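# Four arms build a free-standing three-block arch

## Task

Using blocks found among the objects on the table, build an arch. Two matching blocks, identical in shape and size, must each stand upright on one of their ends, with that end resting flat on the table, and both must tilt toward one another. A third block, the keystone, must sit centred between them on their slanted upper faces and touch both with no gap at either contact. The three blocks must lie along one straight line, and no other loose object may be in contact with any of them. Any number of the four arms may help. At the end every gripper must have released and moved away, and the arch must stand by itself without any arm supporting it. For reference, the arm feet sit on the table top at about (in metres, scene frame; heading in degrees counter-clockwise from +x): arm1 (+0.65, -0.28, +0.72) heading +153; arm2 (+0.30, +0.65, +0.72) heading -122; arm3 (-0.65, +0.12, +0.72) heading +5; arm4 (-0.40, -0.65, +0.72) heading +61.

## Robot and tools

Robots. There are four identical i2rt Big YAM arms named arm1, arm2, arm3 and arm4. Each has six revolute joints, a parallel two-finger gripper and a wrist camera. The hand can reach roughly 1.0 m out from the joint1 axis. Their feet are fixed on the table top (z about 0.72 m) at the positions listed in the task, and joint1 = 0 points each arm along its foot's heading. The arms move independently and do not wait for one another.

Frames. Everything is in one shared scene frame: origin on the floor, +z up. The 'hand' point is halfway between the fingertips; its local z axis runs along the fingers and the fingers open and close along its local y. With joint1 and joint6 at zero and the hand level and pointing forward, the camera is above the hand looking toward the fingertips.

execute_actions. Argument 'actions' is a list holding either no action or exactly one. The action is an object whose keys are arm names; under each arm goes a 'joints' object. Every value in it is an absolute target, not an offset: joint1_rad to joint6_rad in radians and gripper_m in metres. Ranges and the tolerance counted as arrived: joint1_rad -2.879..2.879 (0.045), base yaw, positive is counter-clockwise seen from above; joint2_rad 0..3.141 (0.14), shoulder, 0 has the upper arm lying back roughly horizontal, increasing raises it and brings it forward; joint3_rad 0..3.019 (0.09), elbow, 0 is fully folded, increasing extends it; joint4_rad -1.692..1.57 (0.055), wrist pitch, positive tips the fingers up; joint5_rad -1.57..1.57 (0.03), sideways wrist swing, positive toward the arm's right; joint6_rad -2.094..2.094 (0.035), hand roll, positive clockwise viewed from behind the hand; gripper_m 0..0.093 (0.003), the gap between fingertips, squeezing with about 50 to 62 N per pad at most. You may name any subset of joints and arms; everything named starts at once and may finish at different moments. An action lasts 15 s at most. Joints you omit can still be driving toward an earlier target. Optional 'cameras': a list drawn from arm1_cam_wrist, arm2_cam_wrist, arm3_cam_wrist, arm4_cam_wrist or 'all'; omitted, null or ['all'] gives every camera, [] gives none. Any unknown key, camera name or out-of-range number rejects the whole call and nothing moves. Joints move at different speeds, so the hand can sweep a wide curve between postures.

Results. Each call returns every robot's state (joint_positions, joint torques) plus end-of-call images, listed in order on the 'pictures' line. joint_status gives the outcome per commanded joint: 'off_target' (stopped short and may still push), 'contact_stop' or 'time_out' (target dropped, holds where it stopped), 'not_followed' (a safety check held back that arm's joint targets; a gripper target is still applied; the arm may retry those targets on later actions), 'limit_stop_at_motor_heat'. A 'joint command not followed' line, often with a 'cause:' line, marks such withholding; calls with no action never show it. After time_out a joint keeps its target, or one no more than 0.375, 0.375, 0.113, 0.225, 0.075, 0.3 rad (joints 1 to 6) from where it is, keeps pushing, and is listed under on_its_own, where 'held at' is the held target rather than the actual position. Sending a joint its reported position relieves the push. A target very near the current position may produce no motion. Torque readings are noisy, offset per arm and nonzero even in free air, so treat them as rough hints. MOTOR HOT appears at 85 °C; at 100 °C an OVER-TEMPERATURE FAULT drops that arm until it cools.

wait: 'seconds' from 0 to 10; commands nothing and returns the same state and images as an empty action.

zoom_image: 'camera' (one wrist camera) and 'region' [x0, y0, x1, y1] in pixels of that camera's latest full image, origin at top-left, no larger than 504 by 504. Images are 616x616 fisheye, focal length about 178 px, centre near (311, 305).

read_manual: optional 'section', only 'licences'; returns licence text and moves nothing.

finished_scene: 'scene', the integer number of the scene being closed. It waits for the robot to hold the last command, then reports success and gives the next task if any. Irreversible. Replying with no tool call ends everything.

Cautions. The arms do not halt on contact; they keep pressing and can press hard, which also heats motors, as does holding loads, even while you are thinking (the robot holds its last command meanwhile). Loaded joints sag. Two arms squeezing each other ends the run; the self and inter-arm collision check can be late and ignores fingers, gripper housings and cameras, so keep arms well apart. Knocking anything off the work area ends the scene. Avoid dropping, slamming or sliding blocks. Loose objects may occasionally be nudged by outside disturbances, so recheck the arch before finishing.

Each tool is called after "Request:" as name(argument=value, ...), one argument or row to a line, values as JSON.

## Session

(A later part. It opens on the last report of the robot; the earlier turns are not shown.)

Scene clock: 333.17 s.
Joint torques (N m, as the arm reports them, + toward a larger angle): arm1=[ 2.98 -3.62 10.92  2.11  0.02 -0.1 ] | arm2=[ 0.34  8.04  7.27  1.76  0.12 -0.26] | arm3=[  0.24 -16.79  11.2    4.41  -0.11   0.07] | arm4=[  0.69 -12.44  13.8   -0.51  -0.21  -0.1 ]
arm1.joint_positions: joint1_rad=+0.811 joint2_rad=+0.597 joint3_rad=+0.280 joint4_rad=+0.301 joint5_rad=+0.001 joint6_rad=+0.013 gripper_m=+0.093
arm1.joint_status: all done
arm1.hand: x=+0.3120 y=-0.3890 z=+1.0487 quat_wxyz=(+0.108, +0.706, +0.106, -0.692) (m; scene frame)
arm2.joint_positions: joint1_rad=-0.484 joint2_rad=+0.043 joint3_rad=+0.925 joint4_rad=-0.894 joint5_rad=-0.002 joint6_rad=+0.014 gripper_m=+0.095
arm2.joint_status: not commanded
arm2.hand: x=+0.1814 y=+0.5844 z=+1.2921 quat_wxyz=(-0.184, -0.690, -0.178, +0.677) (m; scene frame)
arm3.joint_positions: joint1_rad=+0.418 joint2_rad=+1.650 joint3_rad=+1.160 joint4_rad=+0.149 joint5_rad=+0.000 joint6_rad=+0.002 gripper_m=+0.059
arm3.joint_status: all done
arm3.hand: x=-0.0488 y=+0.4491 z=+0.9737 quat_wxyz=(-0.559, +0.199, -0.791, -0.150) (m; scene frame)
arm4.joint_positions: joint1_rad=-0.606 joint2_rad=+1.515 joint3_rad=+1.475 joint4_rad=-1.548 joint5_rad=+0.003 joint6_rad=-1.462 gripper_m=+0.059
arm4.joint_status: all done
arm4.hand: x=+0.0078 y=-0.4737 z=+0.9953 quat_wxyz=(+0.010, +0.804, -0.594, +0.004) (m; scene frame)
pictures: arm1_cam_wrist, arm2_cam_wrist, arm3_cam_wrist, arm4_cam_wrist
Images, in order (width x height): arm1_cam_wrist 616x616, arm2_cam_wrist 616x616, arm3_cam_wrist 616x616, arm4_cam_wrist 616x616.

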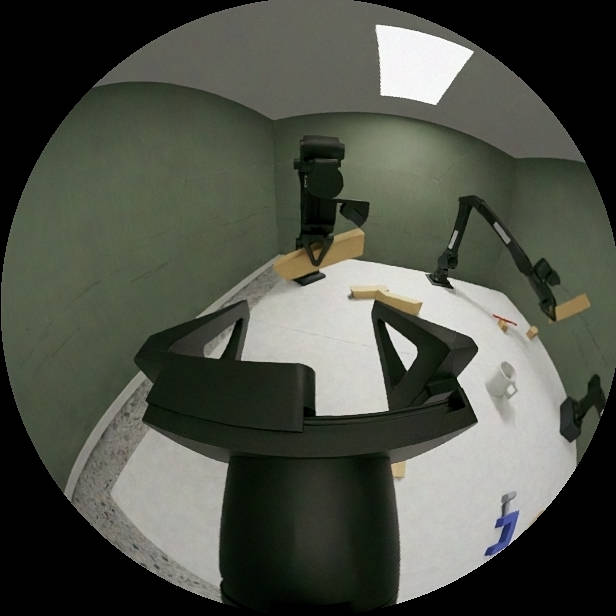

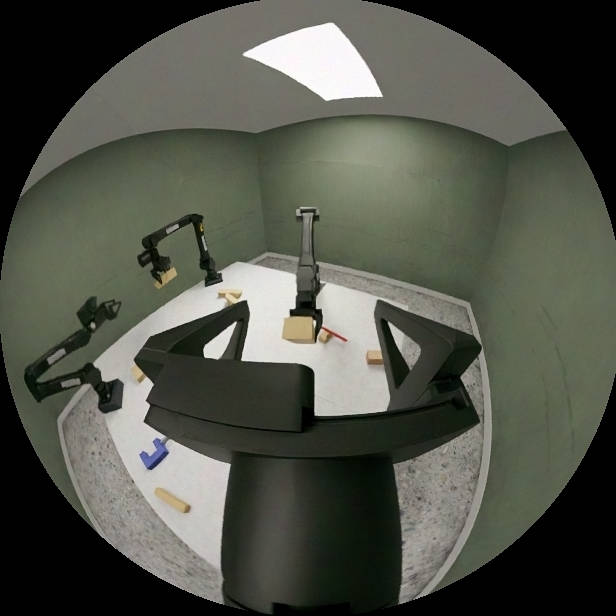

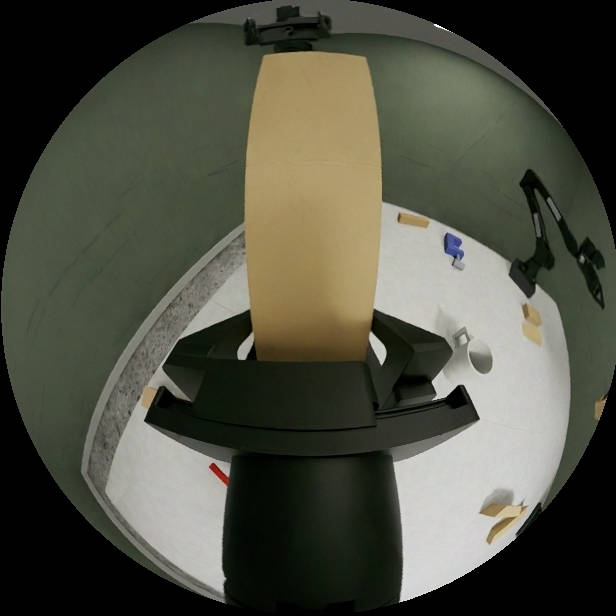

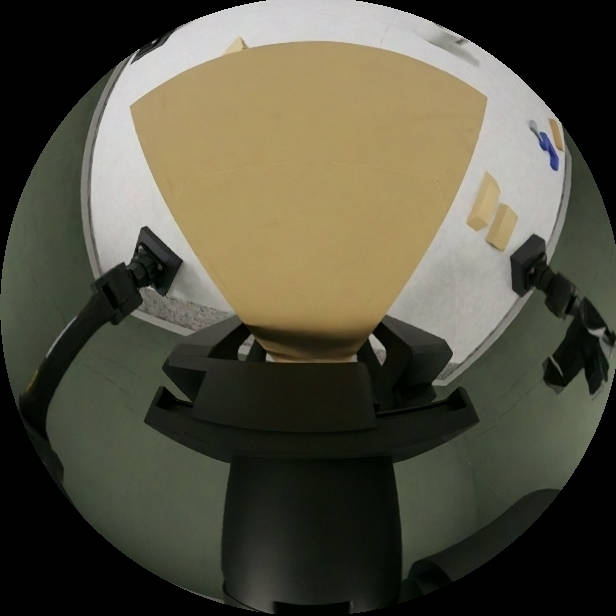

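Request:
execute_actions(
  actions=[
    {"arm1":{"joints":{"joint1_rad":0.31}},"arm3":{"joints":{"joint2_rad":1.38,"joint3_rad":0.61,"joint4_rad":1.015}},"arm4":{"joints":{"joint2_rad":1.21,"joint3_rad":0.87,"joint4_rad":-0.30,"joint6_rad":0.01}}},
  ],
  cameras=[],
)

Request:
execute_actions(
  actions=[
    {"arm1":{"joints":{"joint2_rad":1.89,"joint3_rad":0.49,"joint4_rad":1.47}},"arm2":{"joints":{"joint2_rad":0.975,"joint3_rad":0.44,"joint4_rad":0.56}}},
  ],
)

Scene clock: 369.83 s.
Joint torques (N m, as the arm reports them, + toward a larger angle): arm1=[ 1.55 -3.26 10.9   2.11  0.05 -0.06] | arm2=[ 0.09  7.28  7.32  1.82  0.03 -0.22] | arm3=[ 0.01 -8.81  9.44  4.21 -0.09  0.1 ] | arm4=[  0.77 -10.29  11.31   3.65  -0.09   0.07]
arm1.joint_positions: joint1_rad=+0.319 joint2_rad=+0.597 joint3_rad=+0.280 joint4_rad=+0.301 joint5_rad=+0.000 joint6_rad=+0.012 gripper_m=+0.093
arm1.joint_status: all done
arm1.hand: x=+0.3019 y=-0.2159 z=+1.0501 quat_wxyz=(-0.064, +0.710, -0.068, -0.698) (m; scene frame)
arm2.joint_positions: joint1_rad=-0.484 joint2_rad=+0.043 joint3_rad=+0.925 joint4_rad=-0.894 joint5_rad=-0.002 joint6_rad=+0.014 gripper_m=+0.095
arm2.joint_status: not commanded
arm2.hand: x=+0.1814 y=+0.5844 z=+1.2921 quat_wxyz=(-0.184, -0.690, -0.178, +0.677) (m; scene frame)
arm3.joint_positions: joint1_rad=+0.418 joint2_rad=+1.399 joint3_rad=+0.573 joint4_rad=+0.967 joint5_rad=+0.000 joint6_rad=+0.002 gripper_m=+0.059
arm3.joint_status: all done
arm3.hand: x=-0.1905 y=+0.3705 z=+1.0013 quat_wxyz=(-0.732, +0.158, -0.634, -0.193) (m; scene frame)
arm4.joint_positions: joint1_rad=-0.606 joint2_rad=+1.245 joint3_rad=+0.845 joint4_rad=-0.341 joint5_rad=+0.003 joint6_rad=+0.001 gripper_m=+0.059
arm4.joint_status: all done
arm4.hand: x=+0.0562 y=-0.4537 z=+0.9403 quat_wxyz=(-0.398, +0.186, -0.895, -0.074) (m; scene frame)
pictures: none
No camera images: the call's "cameras" was empty. Leave "cameras" out to get every camera's image.

Scene clock: 371.60 s.
Joint torques (N m, as the arm reports them, + toward a larger angle): arm1=[  1.33 -13.68   5.53   2.17   0.03  -0.06] | arm2=[ 1.16 -2.57  9.93  2.64  0.09 -0.23] | arm3=[ 0.13 -8.79  9.6   4.3  -0.12  0.1 ] | arm4=[  0.76 -10.4   11.27   3.65  -0.08   0.05]
arm1.joint_positions: joint1_rad=+0.319 joint2_rad=+1.875 joint3_rad=+0.469 joint4_rad=+1.451 joint5_rad=+0.000 joint6_rad=+0.012 gripper_m=+0.093
arm1.joint_status: all done
arm1.hand: x=+0.1522 y=-0.1861 z=+0.8792 quat_wxyz=(-0.066, +0.688, -0.065, -0.720) (m; scene frame)
arm2.joint_positions: joint1_rad=-0.484 joint2_rad=+0.972 joint3_rad=+0.422 joint4_rad=+0.544 joint5_rad=-0.002 joint6_rad=+0.014 gripper_m=+0.095
arm2.joint_status: all done
arm2.hand: x=-0.0800 y=+0.4362 z=+1.0652 quat_wxyz=(-0.185, -0.688, -0.177, +0.679) (m; scene frame)
arm3.joint_positions: joint1_rad=+0.418 joint2_rad=+1.399 joint3_rad=+0.573 joint4_rad=+0.967 joint5_rad=+0.000 joint6_rad=+0.002 gripper_m=+0.059
arm3.joint_status: not commanded
arm3.hand: x=-0.1905 y=+0.3705 z=+1.0013 quat_wxyz=(-0.732, +0.158, -0.634, -0.193) (m; scene frame)
arm4.joint_positions: joint1_rad=-0.606 joint2_rad=+1.245 joint3_rad=+0.845 joint4_rad=-0.341 joint5_rad=+0.003 joint6_rad=+0.002 gripper_m=+0.059
arm4.joint_status: not commanded
arm4.hand: x=+0.0562 y=-0.4537 z=+0.9403 quat_wxyz=(-0.398, +0.186, -0.895, -0.074) (m; scene frame)
pictures: arm1_cam_wrist, arm2_cam_wrist, arm3_cam_wrist, arm4_cam_wrist
Images, in order (width x height): arm1_cam_wrist 616x616, arm2_cam_wrist 616x616, arm3_cam_wrist 616x616, arm4_cam_wrist 616x616.

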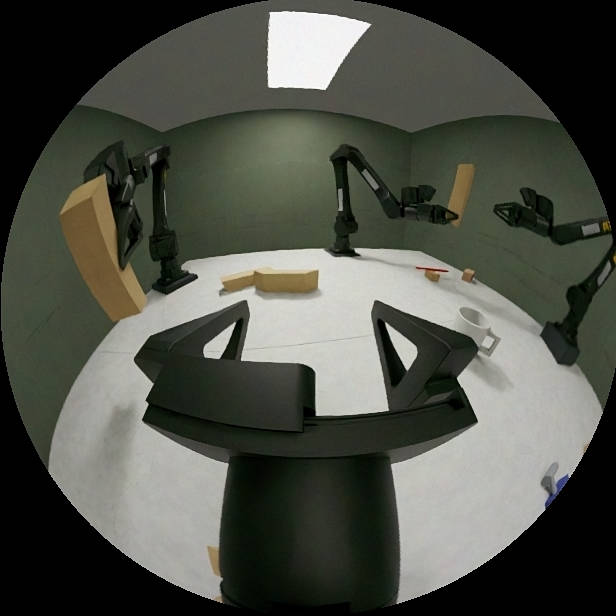

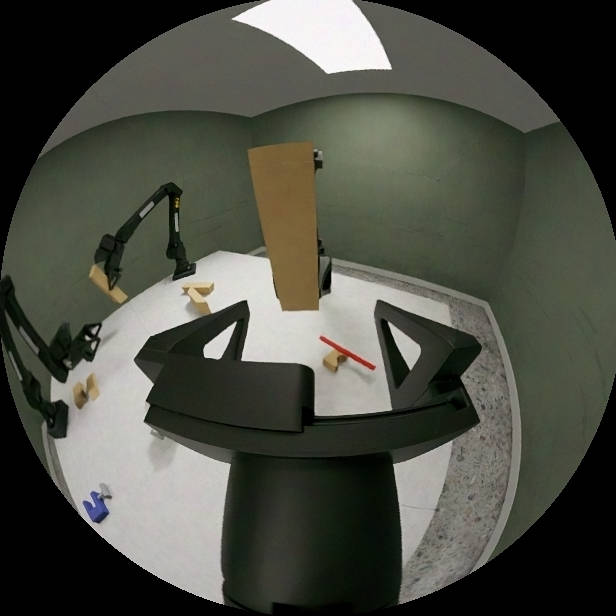

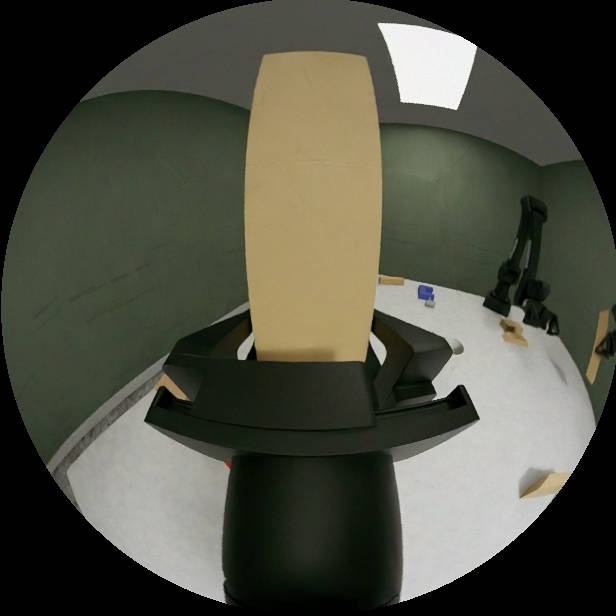

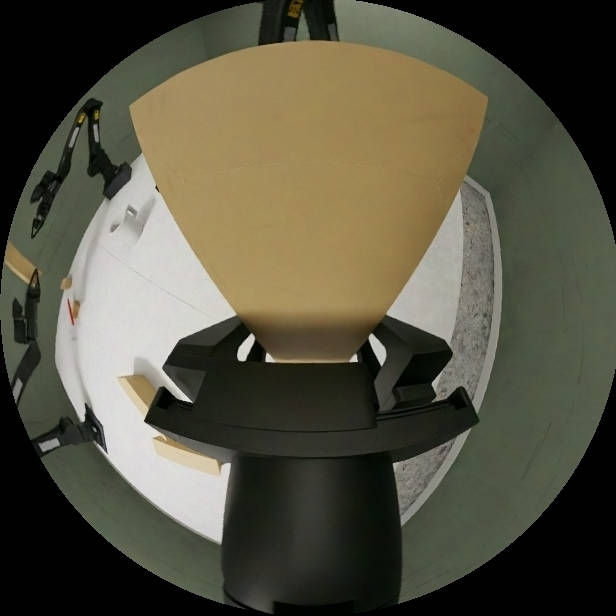

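Request:
execute_actions(
  actions=[
    {"arm2":{"joints":{"joint2_rad":1.18,"joint3_rad":0.61,"joint4_rad":0.617,"joint6_rad":-0.03}},"arm3":{"joints":{"joint1_rad":0.457}}},
  ],
  cameras=["arm1_cam_wrist","arm2_cam_wrist"],
)

Scene clock: 383.70 s.
Joint torques (N m, as the arm reports them, + toward a larger angle): arm1=[  1.33 -13.3    5.54   2.12   0.04  -0.09] | arm2=[ 0.28 -4.71 10.91  2.37  0.05 -0.3 ] | arm3=[ 1.25 -8.7   9.53  4.22 -0.11  0.1 ] | arm4=[  0.83 -10.3   11.26   3.61  -0.09   0.05]
arm1.joint_positions: joint1_rad=+0.319 joint2_rad=+1.875 joint3_rad=+0.469 joint4_rad=+1.451 joint5_rad=+0.000 joint6_rad=+0.012 gripper_m=+0.093
arm1.joint_status: not commanded
arm1.hand: x=+0.1522 y=-0.1861 z=+0.8792 quat_wxyz=(-0.066, +0.688, -0.065, -0.720) (m; scene frame)
arm2.joint_positions: joint1_rad=-0.484 joint2_rad=+1.181 joint3_rad=+0.576 joint4_rad=+0.603 joint5_rad=-0.002 joint6_rad=-0.015 gripper_m=+0.095
arm2.joint_status: all done
arm2.hand: x=-0.1364 y=+0.4042 z=+1.0735 quat_wxyz=(-0.175, -0.683, -0.187, +0.683) (m; scene frame)
arm3.joint_positions: joint1_rad=+0.452 joint2_rad=+1.399 joint3_rad=+0.573 joint4_rad=+0.967 joint5_rad=+0.000 joint6_rad=+0.002 gripper_m=+0.059
arm3.joint_status: all done
arm3.hand: x=-0.1992 y=+0.3858 z=+1.0015 quat_wxyz=(-0.729, +0.168, -0.631, -0.205) (m; scene frame)
arm4.joint_positions: joint1_rad=-0.606 joint2_rad=+1.245 joint3_rad=+0.845 joint4_rad=-0.341 joint5_rad=+0.003 joint6_rad=+0.002 gripper_m=+0.059
arm4.joint_status: not commanded
arm4.hand: x=+0.0562 y=-0.4537 z=+0.9403 quat_wxyz=(-0.398, +0.186, -0.895, -0.074) (m; scene frame)
pictures: arm1_cam_wrist, arm2_cam_wrist
Images, in order (width x height): arm1_cam_wrist 616x616, arm2_cam_wrist 616x616.

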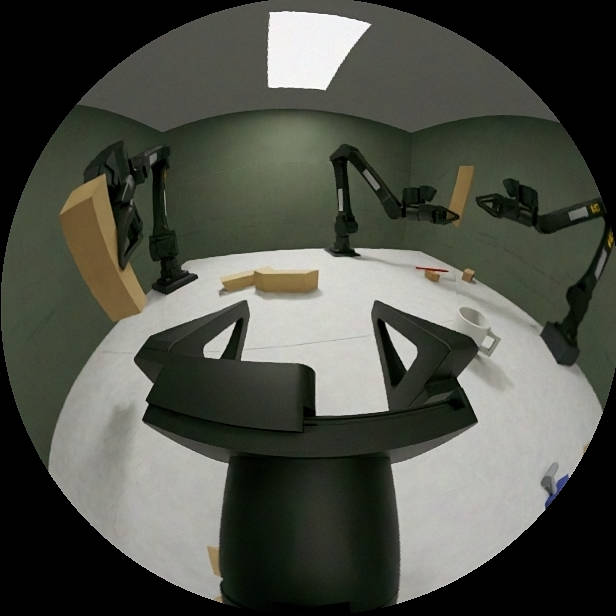

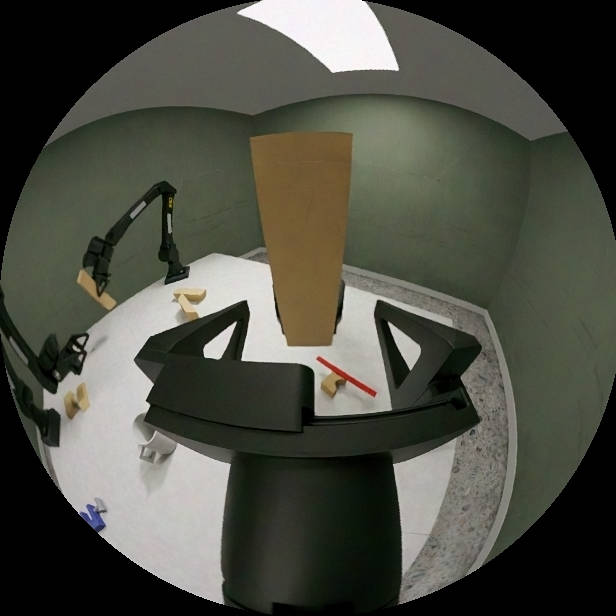

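Request:
execute_actions(
  actions=[
    {"arm2":{"joints":{"joint2_rad":1.283,"joint3_rad":0.695,"joint4_rad":0.64,"joint6_rad":-0.05}}},
  ],
  cameras=[],
)

Request:
execute_actions(
  actions=[
    {"arm2":{"joints":{"joint2_rad":1.378,"joint3_rad":0.783,"joint4_rad":0.646}}},
  ],
  cameras=["arm1_cam_wrist","arm2_cam_wrist","arm3_cam_wrist"],
)

Scene clock: 390.67 s.
Joint torques (N m, as the arm reports them, + toward a larger angle): arm1=[  1.18 -12.78   5.57   2.07   0.05  -0.07] | arm2=[ 0.06 -7.57 10.89  2.6   0.08 -0.26] | arm3=[ 0.67 -8.83  9.55  4.27 -0.12  0.07] | arm4=[  0.78 -10.28  11.3    3.62  -0.09   0.06]
arm1.joint_positions: joint1_rad=+0.319 joint2_rad=+1.875 joint3_rad=+0.469 joint4_rad=+1.451 joint5_rad=+0.000 joint6_rad=+0.012 gripper_m=+0.093
arm1.joint_status: not commanded
arm1.hand: x=+0.1522 y=-0.1861 z=+0.8792 quat_wxyz=(-0.066, +0.688, -0.065, -0.720) (m; scene frame)
arm2.joint_positions: joint1_rad=-0.484 joint2_rad=+1.282 joint3_rad=+0.659 joint4_rad=+0.626 joint5_rad=-0.002 joint6_rad=-0.035 gripper_m=+0.095
arm2.joint_status: all done
arm2.hand: x=-0.1662 y=+0.3873 z=+1.0752 quat_wxyz=(-0.169, -0.680, -0.193, +0.687) (m; scene frame)
arm3.joint_positions: joint1_rad=+0.452 joint2_rad=+1.399 joint3_rad=+0.573 joint4_rad=+0.967 joint5_rad=+0.000 joint6_rad=+0.002 gripper_m=+0.059
arm3.joint_status: not commanded
arm3.hand: x=-0.1992 y=+0.3858 z=+1.0015 quat_wxyz=(-0.729, +0.168, -0.631, -0.205) (m; scene frame)
arm4.joint_positions: joint1_rad=-0.606 joint2_rad=+1.245 joint3_rad=+0.845 joint4_rad=-0.341 joint5_rad=+0.003 joint6_rad=+0.002 gripper_m=+0.059
arm4.joint_status: not commanded
arm4.hand: x=+0.0562 y=-0.4537 z=+0.9403 quat_wxyz=(-0.398, +0.186, -0.895, -0.074) (m; scene frame)
pictures: none
No camera images: the call's "cameras" was empty. Leave "cameras" out to get every camera's image.

Scene clock: 391.47 s.
Joint torques (N m, as the arm reports them, + toward a larger angle): arm1=[  1.59 -13.22   5.65   2.01   0.06  -0.05] | arm2=[ 0.2  -7.6  10.94  2.44  0.04 -0.26] | arm3=[ 0.76 -8.38  9.38  4.23 -0.13  0.1 ] | arm4=[  0.76 -10.35  11.28   3.61  -0.09   0.06]
arm1.joint_positions: joint1_rad=+0.319 joint2_rad=+1.875 joint3_rad=+0.469 joint4_rad=+1.451 joint5_rad=+0.000 joint6_rad=+0.012 gripper_m=+0.093
arm1.joint_status: not commanded
arm1.hand: x=+0.1522 y=-0.1861 z=+0.8792 quat_wxyz=(-0.066, +0.688, -0.065, -0.720) (m; scene frame)
arm2.joint_positions: joint1_rad=-0.484 joint2_rad=+1.376 joint3_rad=+0.746 joint4_rad=+0.631 joint5_rad=-0.002 joint6_rad=-0.035 gripper_m=+0.095
arm2.joint_status: all done
arm2.hand: x=-0.1962 y=+0.3703 z=+1.0750 quat_wxyz=(-0.169, -0.680, -0.193, +0.686) (m; scene frame)
arm3.joint_positions: joint1_rad=+0.452 joint2_rad=+1.399 joint3_rad=+0.573 joint4_rad=+0.967 joint5_rad=+0.000 joint6_rad=+0.002 gripper_m=+0.059
arm3.joint_status: not commanded
arm3.hand: x=-0.1992 y=+0.3858 z=+1.0015 quat_wxyz=(-0.729, +0.168, -0.631, -0.205) (m; scene frame)
arm4.joint_positions: joint1_rad=-0.606 joint2_rad=+1.245 joint3_rad=+0.845 joint4_rad=-0.341 joint5_rad=+0.003 joint6_rad=+0.002 gripper_m=+0.059
arm4.joint_status: not commanded
arm4.hand: x=+0.0562 y=-0.4537 z=+0.9403 quat_wxyz=(-0.398, +0.186, -0.895, -0.074) (m; scene frame)
pictures: arm1_cam_wrist, arm2_cam_wrist, arm3_cam_wrist
Images, in order (width x height): arm1_cam_wrist 616x616, arm2_cam_wrist 616x616, arm3_cam_wrist 616x616.

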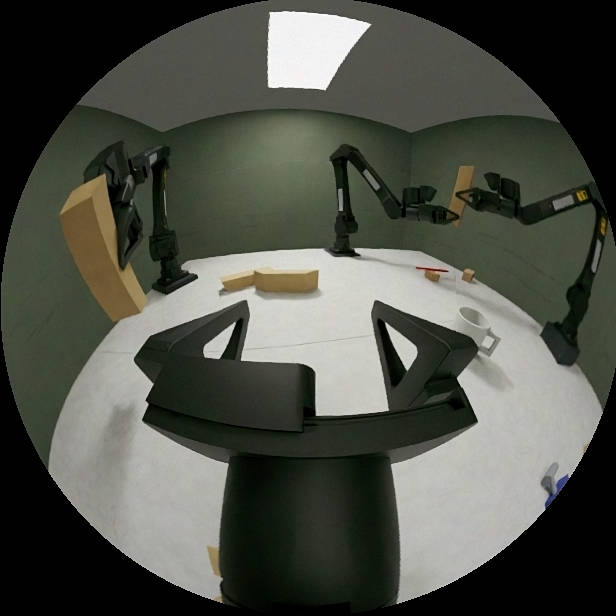

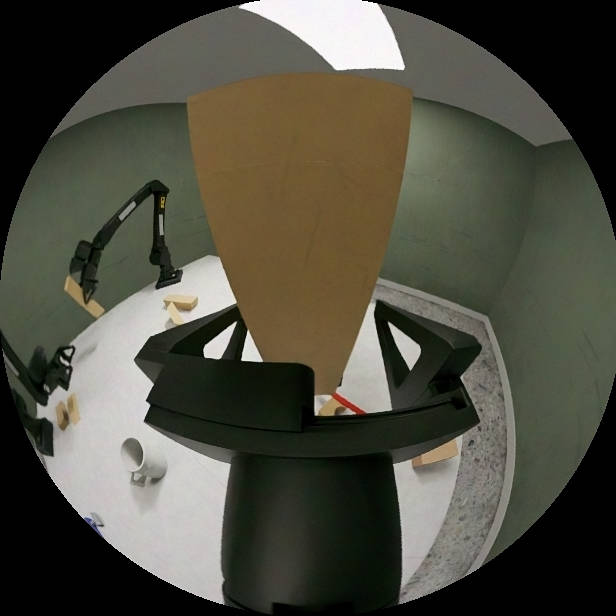

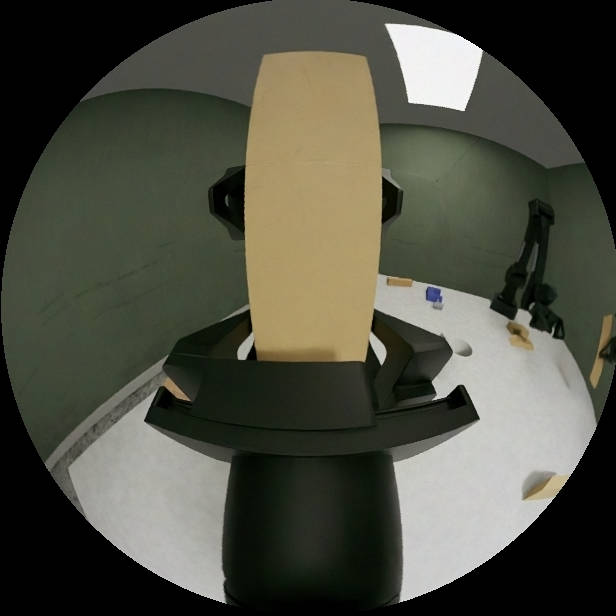

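Request:
zoom_image(
  camera="arm1_cam_wrist",
  region=[390, 150, 530, 250],
)

Region (390, 150, 530, 250) of arm1_cam_wrist's 616x616 image, scaled by 3.600, with more detail than that image has; it fills the top 360 rows of this view, and the rest is white.

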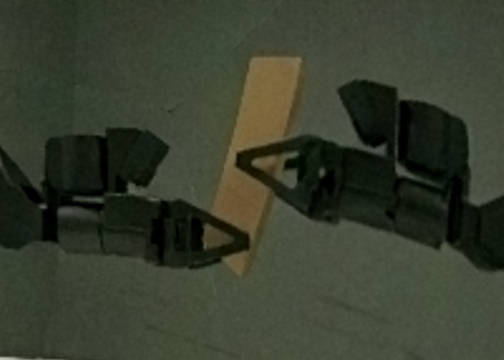

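Request:
execute_actions(
  actions=[
    {"arm2":{"joints":{"gripper_m":0.04}}},
  ],
  cameras=[],
)

Request:
execute_actions(
  actions=[
    {"arm3":{"joints":{"gripper_m":0.093}}},
  ],
  cameras=["arm1_cam_wrist","arm2_cam_wrist"],
)

Scene clock: 395.43 s.
Joint torques (N m, as the arm reports them, + toward a larger angle): arm1=[  1.27 -13.5    5.71   2.17   0.02  -0.05] | arm2=[-0.67 -8.07 11.09  2.4   0.31 -0.21] | arm3=[ 0.54 -9.08  9.49  4.31  0.05  0.11] | arm4=[  0.76 -10.29  11.28   3.61  -0.09   0.05]
arm1.joint_positions: joint1_rad=+0.319 joint2_rad=+1.875 joint3_rad=+0.469 joint4_rad=+1.451 joint5_rad=+0.000 joint6_rad=+0.012 gripper_m=+0.093
arm1.joint_status: not commanded
arm1.hand: x=+0.1522 y=-0.1861 z=+0.8792 quat_wxyz=(-0.066, +0.688, -0.065, -0.720) (m; scene frame)
arm2.joint_positions: joint1_rad=-0.482 joint2_rad=+1.376 joint3_rad=+0.746 joint4_rad=+0.631 joint5_rad=-0.007 joint6_rad=-0.037 gripper_m=+0.059
arm2.joint_status: gripper_m off_target (ended at +0.059, target +0.040)
arm2.hand: x=-0.1951 y=+0.3683 z=+1.0750 quat_wxyz=(-0.171, -0.679, -0.197, +0.686) (m; scene frame)
arm3.joint_positions: joint1_rad=+0.455 joint2_rad=+1.399 joint3_rad=+0.573 joint4_rad=+0.967 joint5_rad=-0.003 joint6_rad=+0.002 gripper_m=+0.059
arm3.joint_status: not commanded
arm3.hand: x=-0.2003 y=+0.3875 z=+1.0015 quat_wxyz=(-0.728, +0.171, -0.631, -0.207) (m; scene frame)
arm4.joint_positions: joint1_rad=-0.606 joint2_rad=+1.245 joint3_rad=+0.845 joint4_rad=-0.341 joint5_rad=+0.003 joint6_rad=+0.002 gripper_m=+0.059
arm4.joint_status: not commanded
arm4.hand: x=+0.0562 y=-0.4537 z=+0.9403 quat_wxyz=(-0.398, +0.186, -0.895, -0.074) (m; scene frame)
pictures: none
No camera images: the call's "cameras" was empty. Leave "cameras" out to get every camera's image.

Scene clock: 396.13 s.
Joint torques (N m, as the arm reports them, + toward a larger angle): arm1=[  1.47 -13.61   5.51   2.07   0.06  -0.08] | arm2=[  0.07 -10.09  11.06   2.5    0.14  -0.26] | arm3=[ 0.52 -8.25  9.5   3.03 -0.01  0.14] | arm4=[  0.78 -10.36  11.28   3.61  -0.1    0.06]
arm1.joint_positions: joint1_rad=+0.319 joint2_rad=+1.875 joint3_rad=+0.469 joint4_rad=+1.451 joint5_rad=+0.000 joint6_rad=+0.012 gripper_m=+0.093
arm1.joint_status: not commanded
arm1.hand: x=+0.1522 y=-0.1861 z=+0.8792 quat_wxyz=(-0.066, +0.688, -0.065, -0.720) (m; scene frame)
arm2.joint_positions: joint1_rad=-0.482 joint2_rad=+1.397 joint3_rad=+0.746 joint4_rad=+0.629 joint5_rad=-0.004 joint6_rad=-0.037 gripper_m=+0.059
arm2.joint_status: not commanded
arm2.hand: x=-0.1982 y=+0.3673 z=+1.0629 quat_wxyz=(-0.168, -0.688, -0.198, +0.678) (m; scene frame)
arm3.joint_positions: joint1_rad=+0.455 joint2_rad=+1.399 joint3_rad=+0.573 joint4_rad=+0.992 joint5_rad=-0.003 joint6_rad=+0.002 gripper_m=+0.093
arm3.joint_status: all done
arm3.hand: x=-0.2010 y=+0.3869 z=+1.0080 quat_wxyz=(-0.736, +0.168, -0.621, -0.209) (m; scene frame)
arm4.joint_positions: joint1_rad=-0.606 joint2_rad=+1.245 joint3_rad=+0.845 joint4_rad=-0.341 joint5_rad=+0.003 joint6_rad=+0.002 gripper_m=+0.059
arm4.joint_status: not commanded
arm4.hand: x=+0.0562 y=-0.4537 z=+0.9403 quat_wxyz=(-0.398, +0.186, -0.895, -0.074) (m; scene frame)
pictures: arm1_cam_wrist, arm2_cam_wrist
Images, in order (width x height): arm1_cam_wrist 616x616, arm2_cam_wrist 616x616.

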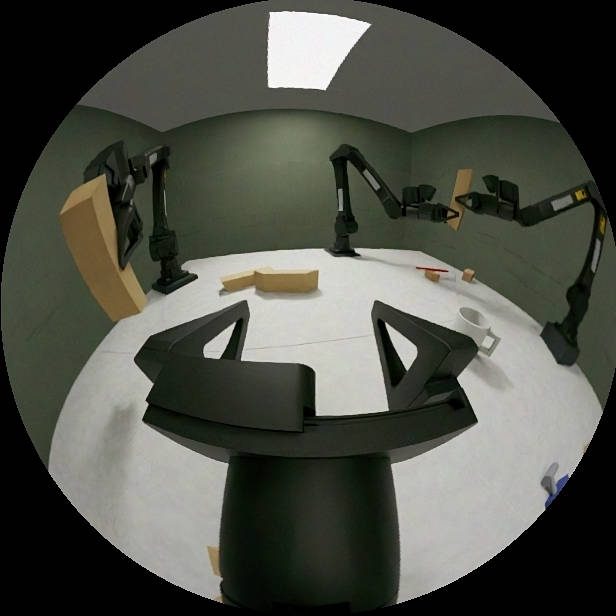

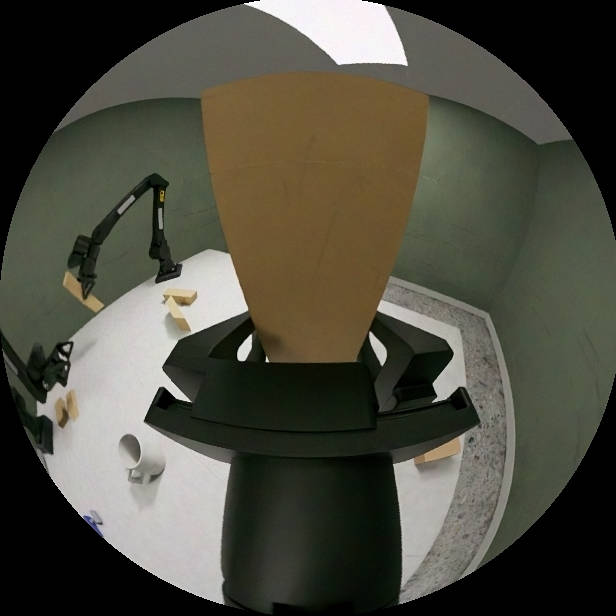

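Request:
execute_actions(
  actions=[
    {"arm2":{"joints":{"joint2_rad":1.13}},"arm3":{"joints":{"joint4_rad":0.25}}},
  ],
  cameras=[],
)

Request:
execute_actions(
  actions=[
    {"arm2":{"joints":{"joint1_rad":0.07}},"arm3":{"joints":{"joint1_rad":-0.71,"joint3_rad":1.05,"joint4_rad":-0.4,"joint6_rad":1.12}}},
  ],
  cameras=["arm1_cam_wrist"],
)

Scene clock: 412.37 s.
Joint torques (N m, as the arm reports them, + toward a larger angle): arm1=[  1.53 -13.28   5.46   2.1    0.04  -0.07] | arm2=[-0.7  -7.48 12.    2.73  0.18 -0.28] | arm3=[ 0.61 -8.71  9.53  1.3   0.02  0.05] | arm4=[  0.79 -10.31  11.28   3.62  -0.09   0.06]
arm1.joint_positions: joint1_rad=+0.319 joint2_rad=+1.875 joint3_rad=+0.469 joint4_rad=+1.451 joint5_rad=+0.000 joint6_rad=+0.012 gripper_m=+0.093
arm1.joint_status: not commanded
arm1.hand: x=+0.1522 y=-0.1861 z=+0.8792 quat_wxyz=(-0.066, +0.688, -0.065, -0.720) (m; scene frame)
arm2.joint_positions: joint1_rad=-0.482 joint2_rad=+1.150 joint3_rad=+0.746 joint4_rad=+0.624 joint5_rad=-0.004 joint6_rad=-0.037 gripper_m=+0.059
arm2.joint_status: all done
arm2.hand: x=-0.1529 y=+0.3931 z=+1.1918 quat_wxyz=(-0.187, -0.602, -0.173, +0.757) (m; scene frame)
arm3.joint_positions: joint1_rad=+0.455 joint2_rad=+1.399 joint3_rad=+0.573 joint4_rad=+0.260 joint5_rad=-0.003 joint6_rad=+0.002 gripper_m=+0.093
arm3.joint_status: all done
arm3.hand: x=-0.2311 y=+0.3711 z=+0.8353 quat_wxyz=(-0.465, +0.231, -0.844, -0.135) (m; scene frame)
arm4.joint_positions: joint1_rad=-0.606 joint2_rad=+1.245 joint3_rad=+0.845 joint4_rad=-0.341 joint5_rad=+0.003 joint6_rad=+0.002 gripper_m=+0.059
arm4.joint_status: not commanded
arm4.hand: x=+0.0562 y=-0.4537 z=+0.9403 quat_wxyz=(-0.398, +0.186, -0.895, -0.074) (m; scene frame)
pictures: none
No camera images: the call's "cameras" was empty. Leave "cameras" out to get every camera's image.

Scene clock: 414.30 s.
Joint torques (N m, as the arm reports them, + toward a larger angle): arm1=[  1.49 -13.17   5.53   2.04   0.05  -0.08] | arm2=[-0.71 -6.78 11.99  2.65  0.18 -0.26] | arm3=[  0.3  -11.14  10.59   1.13  -0.09   0.09] | arm4=[  0.78 -10.25  11.29   3.62  -0.09   0.06]
arm1.joint_positions: joint1_rad=+0.319 joint2_rad=+1.875 joint3_rad=+0.469 joint4_rad=+1.451 joint5_rad=+0.000 joint6_rad=+0.012 gripper_m=+0.093
arm1.joint_status: not commanded
arm1.hand: x=+0.1522 y=-0.1861 z=+0.8792 quat_wxyz=(-0.066, +0.688, -0.065, -0.720) (m; scene frame)
arm2.joint_positions: joint1_rad=+0.077 joint2_rad=+1.150 joint3_rad=+0.746 joint4_rad=+0.624 joint5_rad=-0.004 joint6_rad=-0.037 gripper_m=+0.059
arm2.joint_status: all done
arm2.hand: x=+0.0526 y=+0.1927 z=+1.1917 quat_wxyz=(-0.389, -0.531, -0.332, +0.676) (m; scene frame)
arm3.joint_positions: joint1_rad=-0.711 joint2_rad=+1.399 joint3_rad=+1.021 joint4_rad=-0.389 joint5_rad=+0.002 joint6_rad=+1.106 gripper_m=+0.093
arm3.joint_status: all done
arm3.hand: x=-0.2016 y=-0.2086 z=+0.9288 quat_wxyz=(-0.375, -0.703, -0.596, -0.096) (m; scene frame)
arm4.joint_positions: joint1_rad=-0.606 joint2_rad=+1.245 joint3_rad=+0.845 joint4_rad=-0.341 joint5_rad=+0.003 joint6_rad=+0.002 gripper_m=+0.059
arm4.joint_status: not commanded
arm4.hand: x=+0.0562 y=-0.4537 z=+0.9403 quat_wxyz=(-0.398, +0.186, -0.895, -0.074) (m; scene frame)
pictures: arm1_cam_wrist
Images, in order (width x height): arm1_cam_wrist 616x616.

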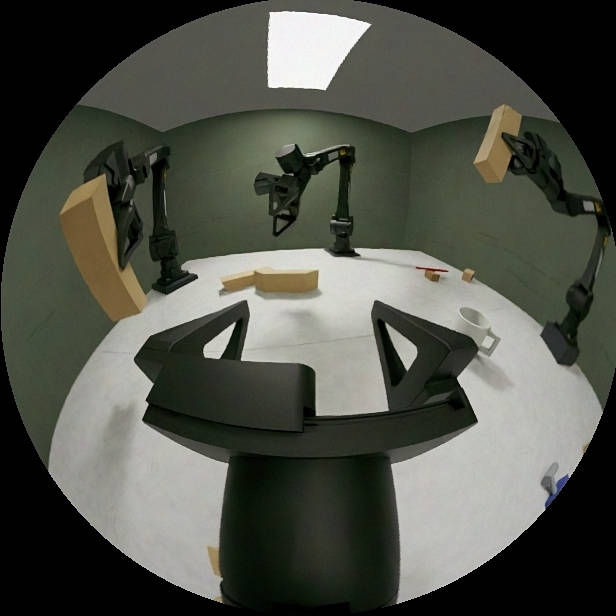

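Request:
execute_actions(
  actions=[
    {"arm2":{"joints":{"joint2_rad":1.5,"joint3_rad":1.41,"joint4_rad":0.12}},"arm3":{"joints":{"joint2_rad":1.5,"joint3_rad":1.525,"joint4_rad":-1.365}}},
  ],
  cameras=[],
)

Request:
execute_actions(
  actions=[
    {"arm2":{"joints":{"joint2_rad":1.95}},"arm3":{"joints":{"joint2_rad":1.69}}},
  ],
  cameras=["arm1_cam_wrist","arm3_cam_wrist"],
)

Scene clock: 426.30 s.
Joint torques (N m, as the arm reports them, + toward a larger angle): arm1=[  1.27 -13.42   5.56   2.11   0.03  -0.08] | arm2=[ -0.14 -14.88  15.4    2.59   0.17  -0.25] | arm3=[ -0.2  -12.75  11.3   -0.13  -0.04   0.15] | arm4=[  0.72 -10.26  11.27   3.62  -0.09   0.05]
arm1.joint_positions: joint1_rad=+0.319 joint2_rad=+1.875 joint3_rad=+0.469 joint4_rad=+1.451 joint5_rad=+0.000 joint6_rad=+0.012 gripper_m=+0.093
arm1.joint_status: not commanded
arm1.hand: x=+0.1522 y=-0.1861 z=+0.8792 quat_wxyz=(-0.066, +0.688, -0.065, -0.720) (m; scene frame)
arm2.joint_positions: joint1_rad=+0.077 joint2_rad=+1.536 joint3_rad=+1.341 joint4_rad=+0.105 joint5_rad=-0.004 joint6_rad=-0.037 gripper_m=+0.059
arm2.joint_status: all done
arm2.hand: x=-0.0307 y=+0.0381 z=+1.1988 quat_wxyz=(-0.336, -0.627, -0.392, +0.583) (m; scene frame)
arm3.joint_positions: joint1_rad=-0.711 joint2_rad=+1.510 joint3_rad=+1.485 joint4_rad=-1.354 joint5_rad=+0.002 joint6_rad=+1.107 gripper_m=+0.093
arm3.joint_status: all done
arm3.hand: x=-0.2508 y=-0.1738 z=+0.9876 quat_wxyz=(-0.088, -0.759, -0.645, -0.026) (m; scene frame)
arm4.joint_positions: joint1_rad=-0.606 joint2_rad=+1.245 joint3_rad=+0.845 joint4_rad=-0.341 joint5_rad=+0.003 joint6_rad=+0.002 gripper_m=+0.059
arm4.joint_status: not commanded
arm4.hand: x=+0.0562 y=-0.4537 z=+0.9403 quat_wxyz=(-0.398, +0.186, -0.895, -0.074) (m; scene frame)
pictures: none
No camera images: the call's "cameras" was empty. Leave "cameras" out to get every camera's image.

Scene clock: 427.93 s.
Joint torques (N m, as the arm reports them, + toward a larger angle): arm1=[  1.22 -13.34   5.56   2.09   0.03  -0.08] | arm2=[ -1.06 -19.85  12.49   2.98   0.16  -0.2 ] | arm3=[ -0.22 -15.17  10.45  -0.51  -0.05   0.18] | arm4=[  0.78 -10.17  11.27   3.63  -0.09   0.06]
arm1.joint_positions: joint1_rad=+0.319 joint2_rad=+1.875 joint3_rad=+0.469 joint4_rad=+1.451 joint5_rad=+0.000 joint6_rad=+0.012 gripper_m=+0.093
arm1.joint_status: not commanded
arm1.hand: x=+0.1522 y=-0.1861 z=+0.8792 quat_wxyz=(-0.066, +0.688, -0.065, -0.720) (m; scene frame)
arm2.joint_positions: joint1_rad=+0.077 joint2_rad=+1.993 joint3_rad=+1.354 joint4_rad=+0.091 joint5_rad=-0.004 joint6_rad=-0.037 gripper_m=+0.059
arm2.joint_status: all done
arm2.hand: x=-0.0582 y=-0.0135 z=+0.8760 quat_wxyz=(-0.244, -0.741, -0.462, +0.423) (m; scene frame)
arm3.joint_positions: joint1_rad=-0.711 joint2_rad=+1.713 joint3_rad=+1.490 joint4_rad=-1.355 joint5_rad=+0.002 joint6_rad=+1.107 gripper_m=+0.093
arm3.joint_status: all done
arm3.hand: x=-0.2362 y=-0.1832 z=+0.8909 quat_wxyz=(+0.009, -0.762, -0.648, -0.002) (m; scene frame)
arm4.joint_positions: joint1_rad=-0.606 joint2_rad=+1.245 joint3_rad=+0.845 joint4_rad=-0.341 joint5_rad=+0.003 joint6_rad=+0.002 gripper_m=+0.059
arm4.joint_status: not commanded
arm4.hand: x=+0.0562 y=-0.4537 z=+0.9403 quat_wxyz=(-0.398, +0.186, -0.895, -0.074) (m; scene frame)
pictures: arm1_cam_wrist, arm3_cam_wrist
Images, in order (width x height): arm1_cam_wrist 616x616, arm3_cam_wrist 616x616.

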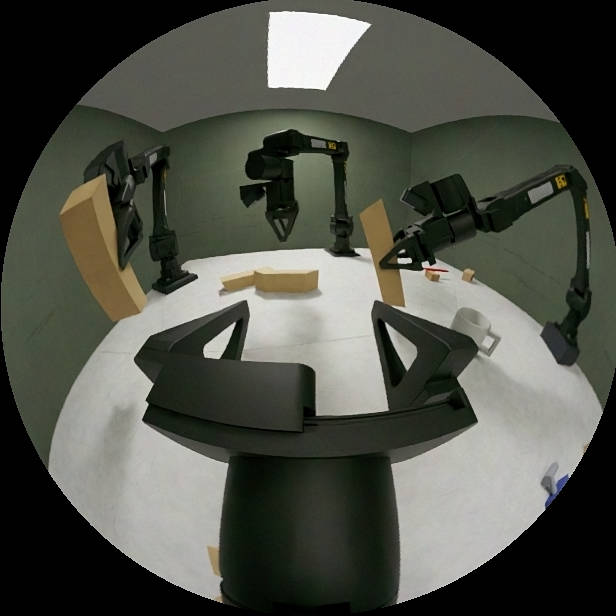

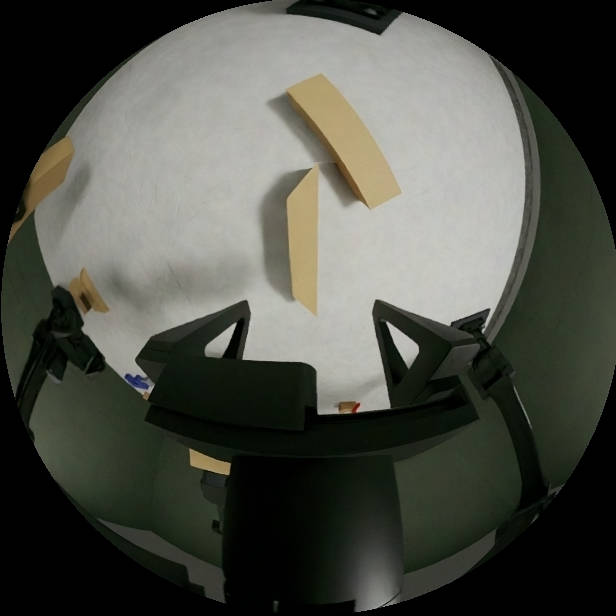

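Request:
zoom_image(
  camera="arm3_cam_wrist",
  region=[220, 150, 400, 330],
)

Region (220, 150, 400, 330) of arm3_cam_wrist's 616x616 image, scaled by 2.800, with more detail than that image has.

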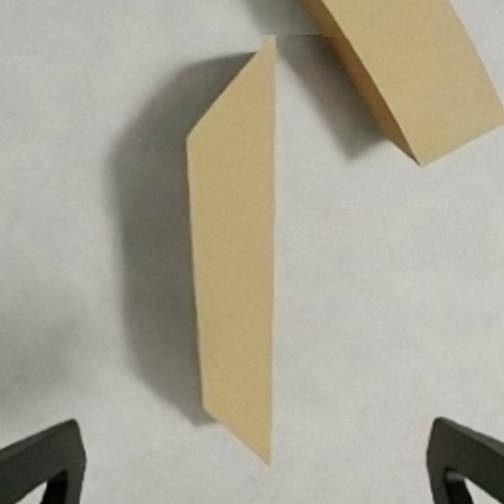

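Request:
execute_actions(
  actions=[
    {"arm1":{"joints":{"joint4_rad":1.2,"gripper_m":0.0}},"arm2":{"joints":{"joint2_rad":2.08,"joint4_rad":0.27}},"arm3":{"joints":{"joint2_rad":1.80,"joint3_rad":1.386,"joint4_rad":-1.135,"gripper_m":0.07}}},
  ],
  cameras=["arm3_cam_wrist"],
)

Scene clock: 454.83 s.
Joint torques (N m, as the arm reports them, + toward a larger angle): arm1=[  1.15 -13.7    5.61   0.95   0.06  -0.07] | arm2=[ -0.27 -19.36  11.2    2.82   0.08  -0.23] | arm3=[ -0.1  -14.97   7.97   0.63  -0.05   0.14] | arm4=[  0.74 -10.36  11.27   3.61  -0.08   0.06]
arm1.joint_positions: joint1_rad=+0.319 joint2_rad=+1.875 joint3_rad=+0.469 joint4_rad=+1.212 joint5_rad=+0.000 joint6_rad=+0.012 gripper_m=+0.001
arm1.joint_status: all done
arm1.hand: x=+0.1566 y=-0.1864 z=+0.8207 quat_wxyz=(-0.059, +0.769, -0.074, -0.633) (m; scene frame)
arm2.joint_positions: joint1_rad=+0.075 joint2_rad=+2.111 joint3_rad=+1.359 joint4_rad=+0.242 joint5_rad=-0.001 joint6_rad=-0.036 gripper_m=+0.059
arm2.joint_status: all done
arm2.hand: x=-0.0659 y=-0.0240 z=+0.8235 quat_wxyz=(-0.252, -0.733, -0.455, +0.438) (m; scene frame)
arm3.joint_positions: joint1_rad=-0.711 joint2_rad=+1.814 joint3_rad=+1.371 joint4_rad=-1.147 joint5_rad=+0.002 joint6_rad=+1.107 gripper_m=+0.070
arm3.joint_status: all done
arm3.hand: x=-0.2314 y=-0.1856 z=+0.7976 quat_wxyz=(+0.014, -0.762, -0.648, -0.001) (m; scene frame)
arm4.joint_positions: joint1_rad=-0.606 joint2_rad=+1.245 joint3_rad=+0.845 joint4_rad=-0.341 joint5_rad=+0.003 joint6_rad=+0.002 gripper_m=+0.059
arm4.joint_status: not commanded
arm4.hand: x=+0.0562 y=-0.4537 z=+0.9403 quat_wxyz=(-0.398, +0.186, -0.895, -0.074) (m; scene frame)
pictures: arm3_cam_wrist
Images, in order (width x height): arm3_cam_wrist 616x616.

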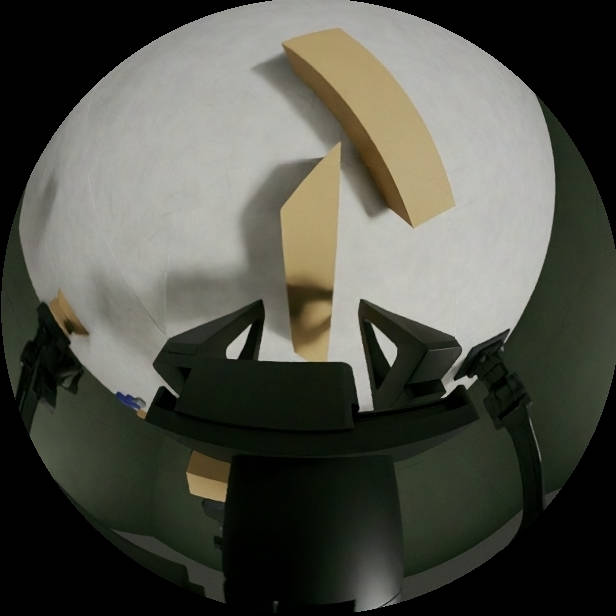

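Request:
execute_actions(
  actions=[
    {"arm3":{"joints":{"joint2_rad":1.857,"joint3_rad":1.31,"joint4_rad":-0.997}}},
  ],
  cameras=["arm1_cam_wrist","arm3_cam_wrist"],
)

Scene clock: 463.87 s.
Joint torques (N m, as the arm reports them, + toward a larger angle): arm1=[  1.4  -13.55   5.68   0.85   0.03  -0.08] | arm2=[  0.04 -19.4   11.29   2.94   0.1   -0.23] | arm3=[  0.11 -14.03   7.33   0.74  -0.07   0.15] | arm4=[  0.77 -10.29  11.28   3.66  -0.09   0.06]
arm1.joint_positions: joint1_rad=+0.319 joint2_rad=+1.875 joint3_rad=+0.469 joint4_rad=+1.212 joint5_rad=+0.000 joint6_rad=+0.012 gripper_m=+0.001
arm1.joint_status: not commanded
arm1.hand: x=+0.1566 y=-0.1864 z=+0.8207 quat_wxyz=(-0.059, +0.769, -0.074, -0.633) (m; scene frame)
arm2.joint_positions: joint1_rad=+0.075 joint2_rad=+2.111 joint3_rad=+1.359 joint4_rad=+0.242 joint5_rad=-0.001 joint6_rad=-0.036 gripper_m=+0.059
arm2.joint_status: not commanded
arm2.hand: x=-0.0659 y=-0.0240 z=+0.8235 quat_wxyz=(-0.252, -0.733, -0.455, +0.438) (m; scene frame)
arm3.joint_positions: joint1_rad=-0.711 joint2_rad=+1.851 joint3_rad=+1.302 joint4_rad=-1.010 joint5_rad=+0.002 joint6_rad=+1.107 gripper_m=+0.070
arm3.joint_status: all done
arm3.hand: x=-0.2303 y=-0.1858 z=+0.7559 quat_wxyz=(-0.001, -0.762, -0.648, -0.004) (m; scene frame)
arm4.joint_positions: joint1_rad=-0.606 joint2_rad=+1.245 joint3_rad=+0.845 joint4_rad=-0.341 joint5_rad=+0.003 joint6_rad=+0.002 gripper_m=+0.059
arm4.joint_status: not commanded
arm4.hand: x=+0.0562 y=-0.4537 z=+0.9403 quat_wxyz=(-0.398, +0.186, -0.895, -0.074) (m; scene frame)
pictures: arm1_cam_wrist, arm3_cam_wrist
Images, in order (width x height): arm1_cam_wrist 616x616, arm3_cam_wrist 616x616.

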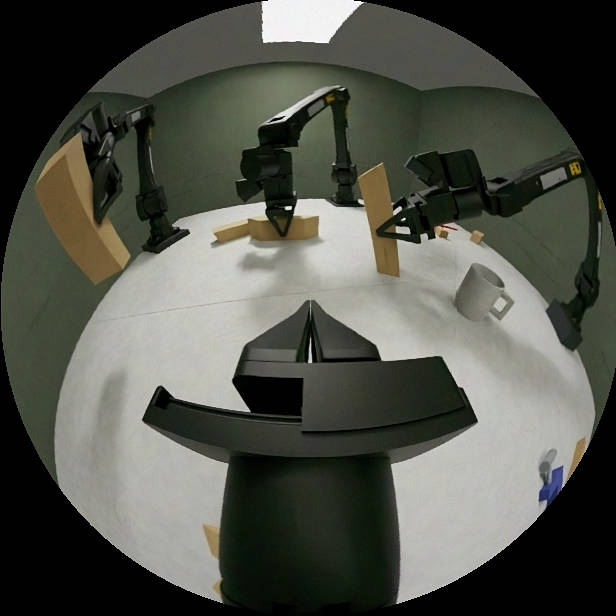

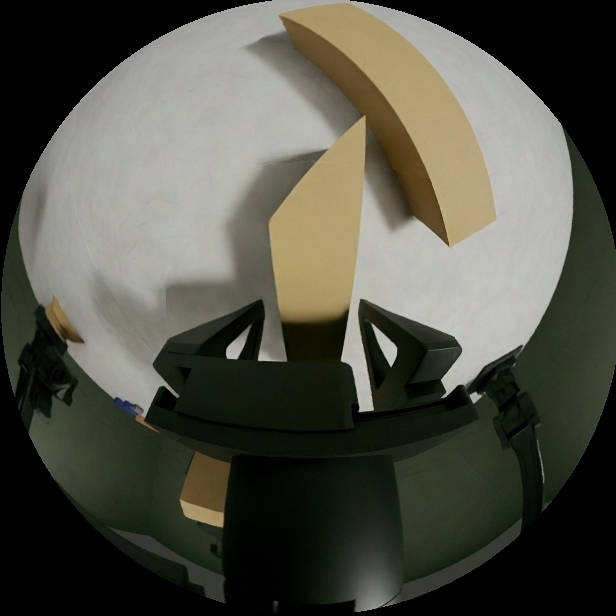

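Request:
zoom_image(
  camera="arm1_cam_wrist",
  region=[200, 140, 460, 300],
)

Request:
execute_actions(
  actions=[
    {"arm3":{"joints":{"gripper_m":0.015}}},
  ],
  cameras=[],
)

Region (200, 140, 460, 300) of arm1_cam_wrist's 616x616 image, scaled by 1.938, with more detail than that image has; it fills the top 310 rows of this view, and the rest is white.

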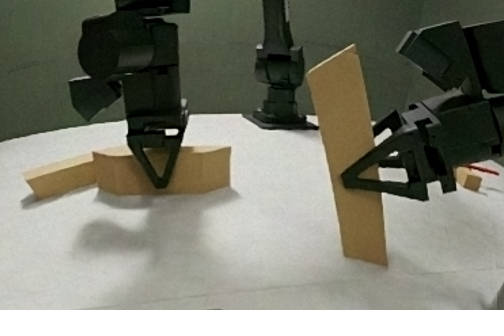

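Scene clock: 466.90 s.
Joint torques (N m, as the arm reports them, + toward a larger angle): arm1=[  1.78 -13.68   5.65   0.92   0.05  -0.06] | arm2=[ -1.14 -19.2   11.68   3.14   0.04  -0.25] | arm3=[  0.49 -13.83   7.26   0.73  -0.08   0.15] | arm4=[  0.77 -10.24  11.28   3.65  -0.09   0.06]
arm1.joint_positions: joint1_rad=+0.319 joint2_rad=+1.875 joint3_rad=+0.469 joint4_rad=+1.212 joint5_rad=+0.000 joint6_rad=+0.012 gripper_m=+0.001
arm1.joint_status: not commanded
arm1.hand: x=+0.1566 y=-0.1864 z=+0.8207 quat_wxyz=(-0.059, +0.769, -0.074, -0.633) (m; scene frame)
arm2.joint_positions: joint1_rad=+0.075 joint2_rad=+2.111 joint3_rad=+1.359 joint4_rad=+0.242 joint5_rad=-0.001 joint6_rad=-0.036 gripper_m=+0.059
arm2.joint_status: not commanded
arm2.hand: x=-0.0659 y=-0.0240 z=+0.8235 quat_wxyz=(-0.252, -0.733, -0.455, +0.438) (m; scene frame)
arm3.joint_positions: joint1_rad=-0.711 joint2_rad=+1.851 joint3_rad=+1.302 joint4_rad=-1.009 joint5_rad=+0.002 joint6_rad=+1.108 gripper_m=+0.031
arm3.joint_status: gripper_m off_target (ended at +0.031, target +0.015)
arm3.hand: x=-0.2302 y=-0.1859 z=+0.7559 quat_wxyz=(-0.001, -0.762, -0.647, -0.004) (m; scene frame)
arm4.joint_positions: joint1_rad=-0.606 joint2_rad=+1.245 joint3_rad=+0.845 joint4_rad=-0.341 joint5_rad=+0.003 joint6_rad=+0.002 gripper_m=+0.059
arm4.joint_status: not commanded
arm4.hand: x=+0.0562 y=-0.4537 z=+0.9403 quat_wxyz=(-0.398, +0.186, -0.895, -0.074) (m; scene frame)
pictures: none
No camera images: the call's "cameras" was empty. Leave "cameras" out to get every camera's image.


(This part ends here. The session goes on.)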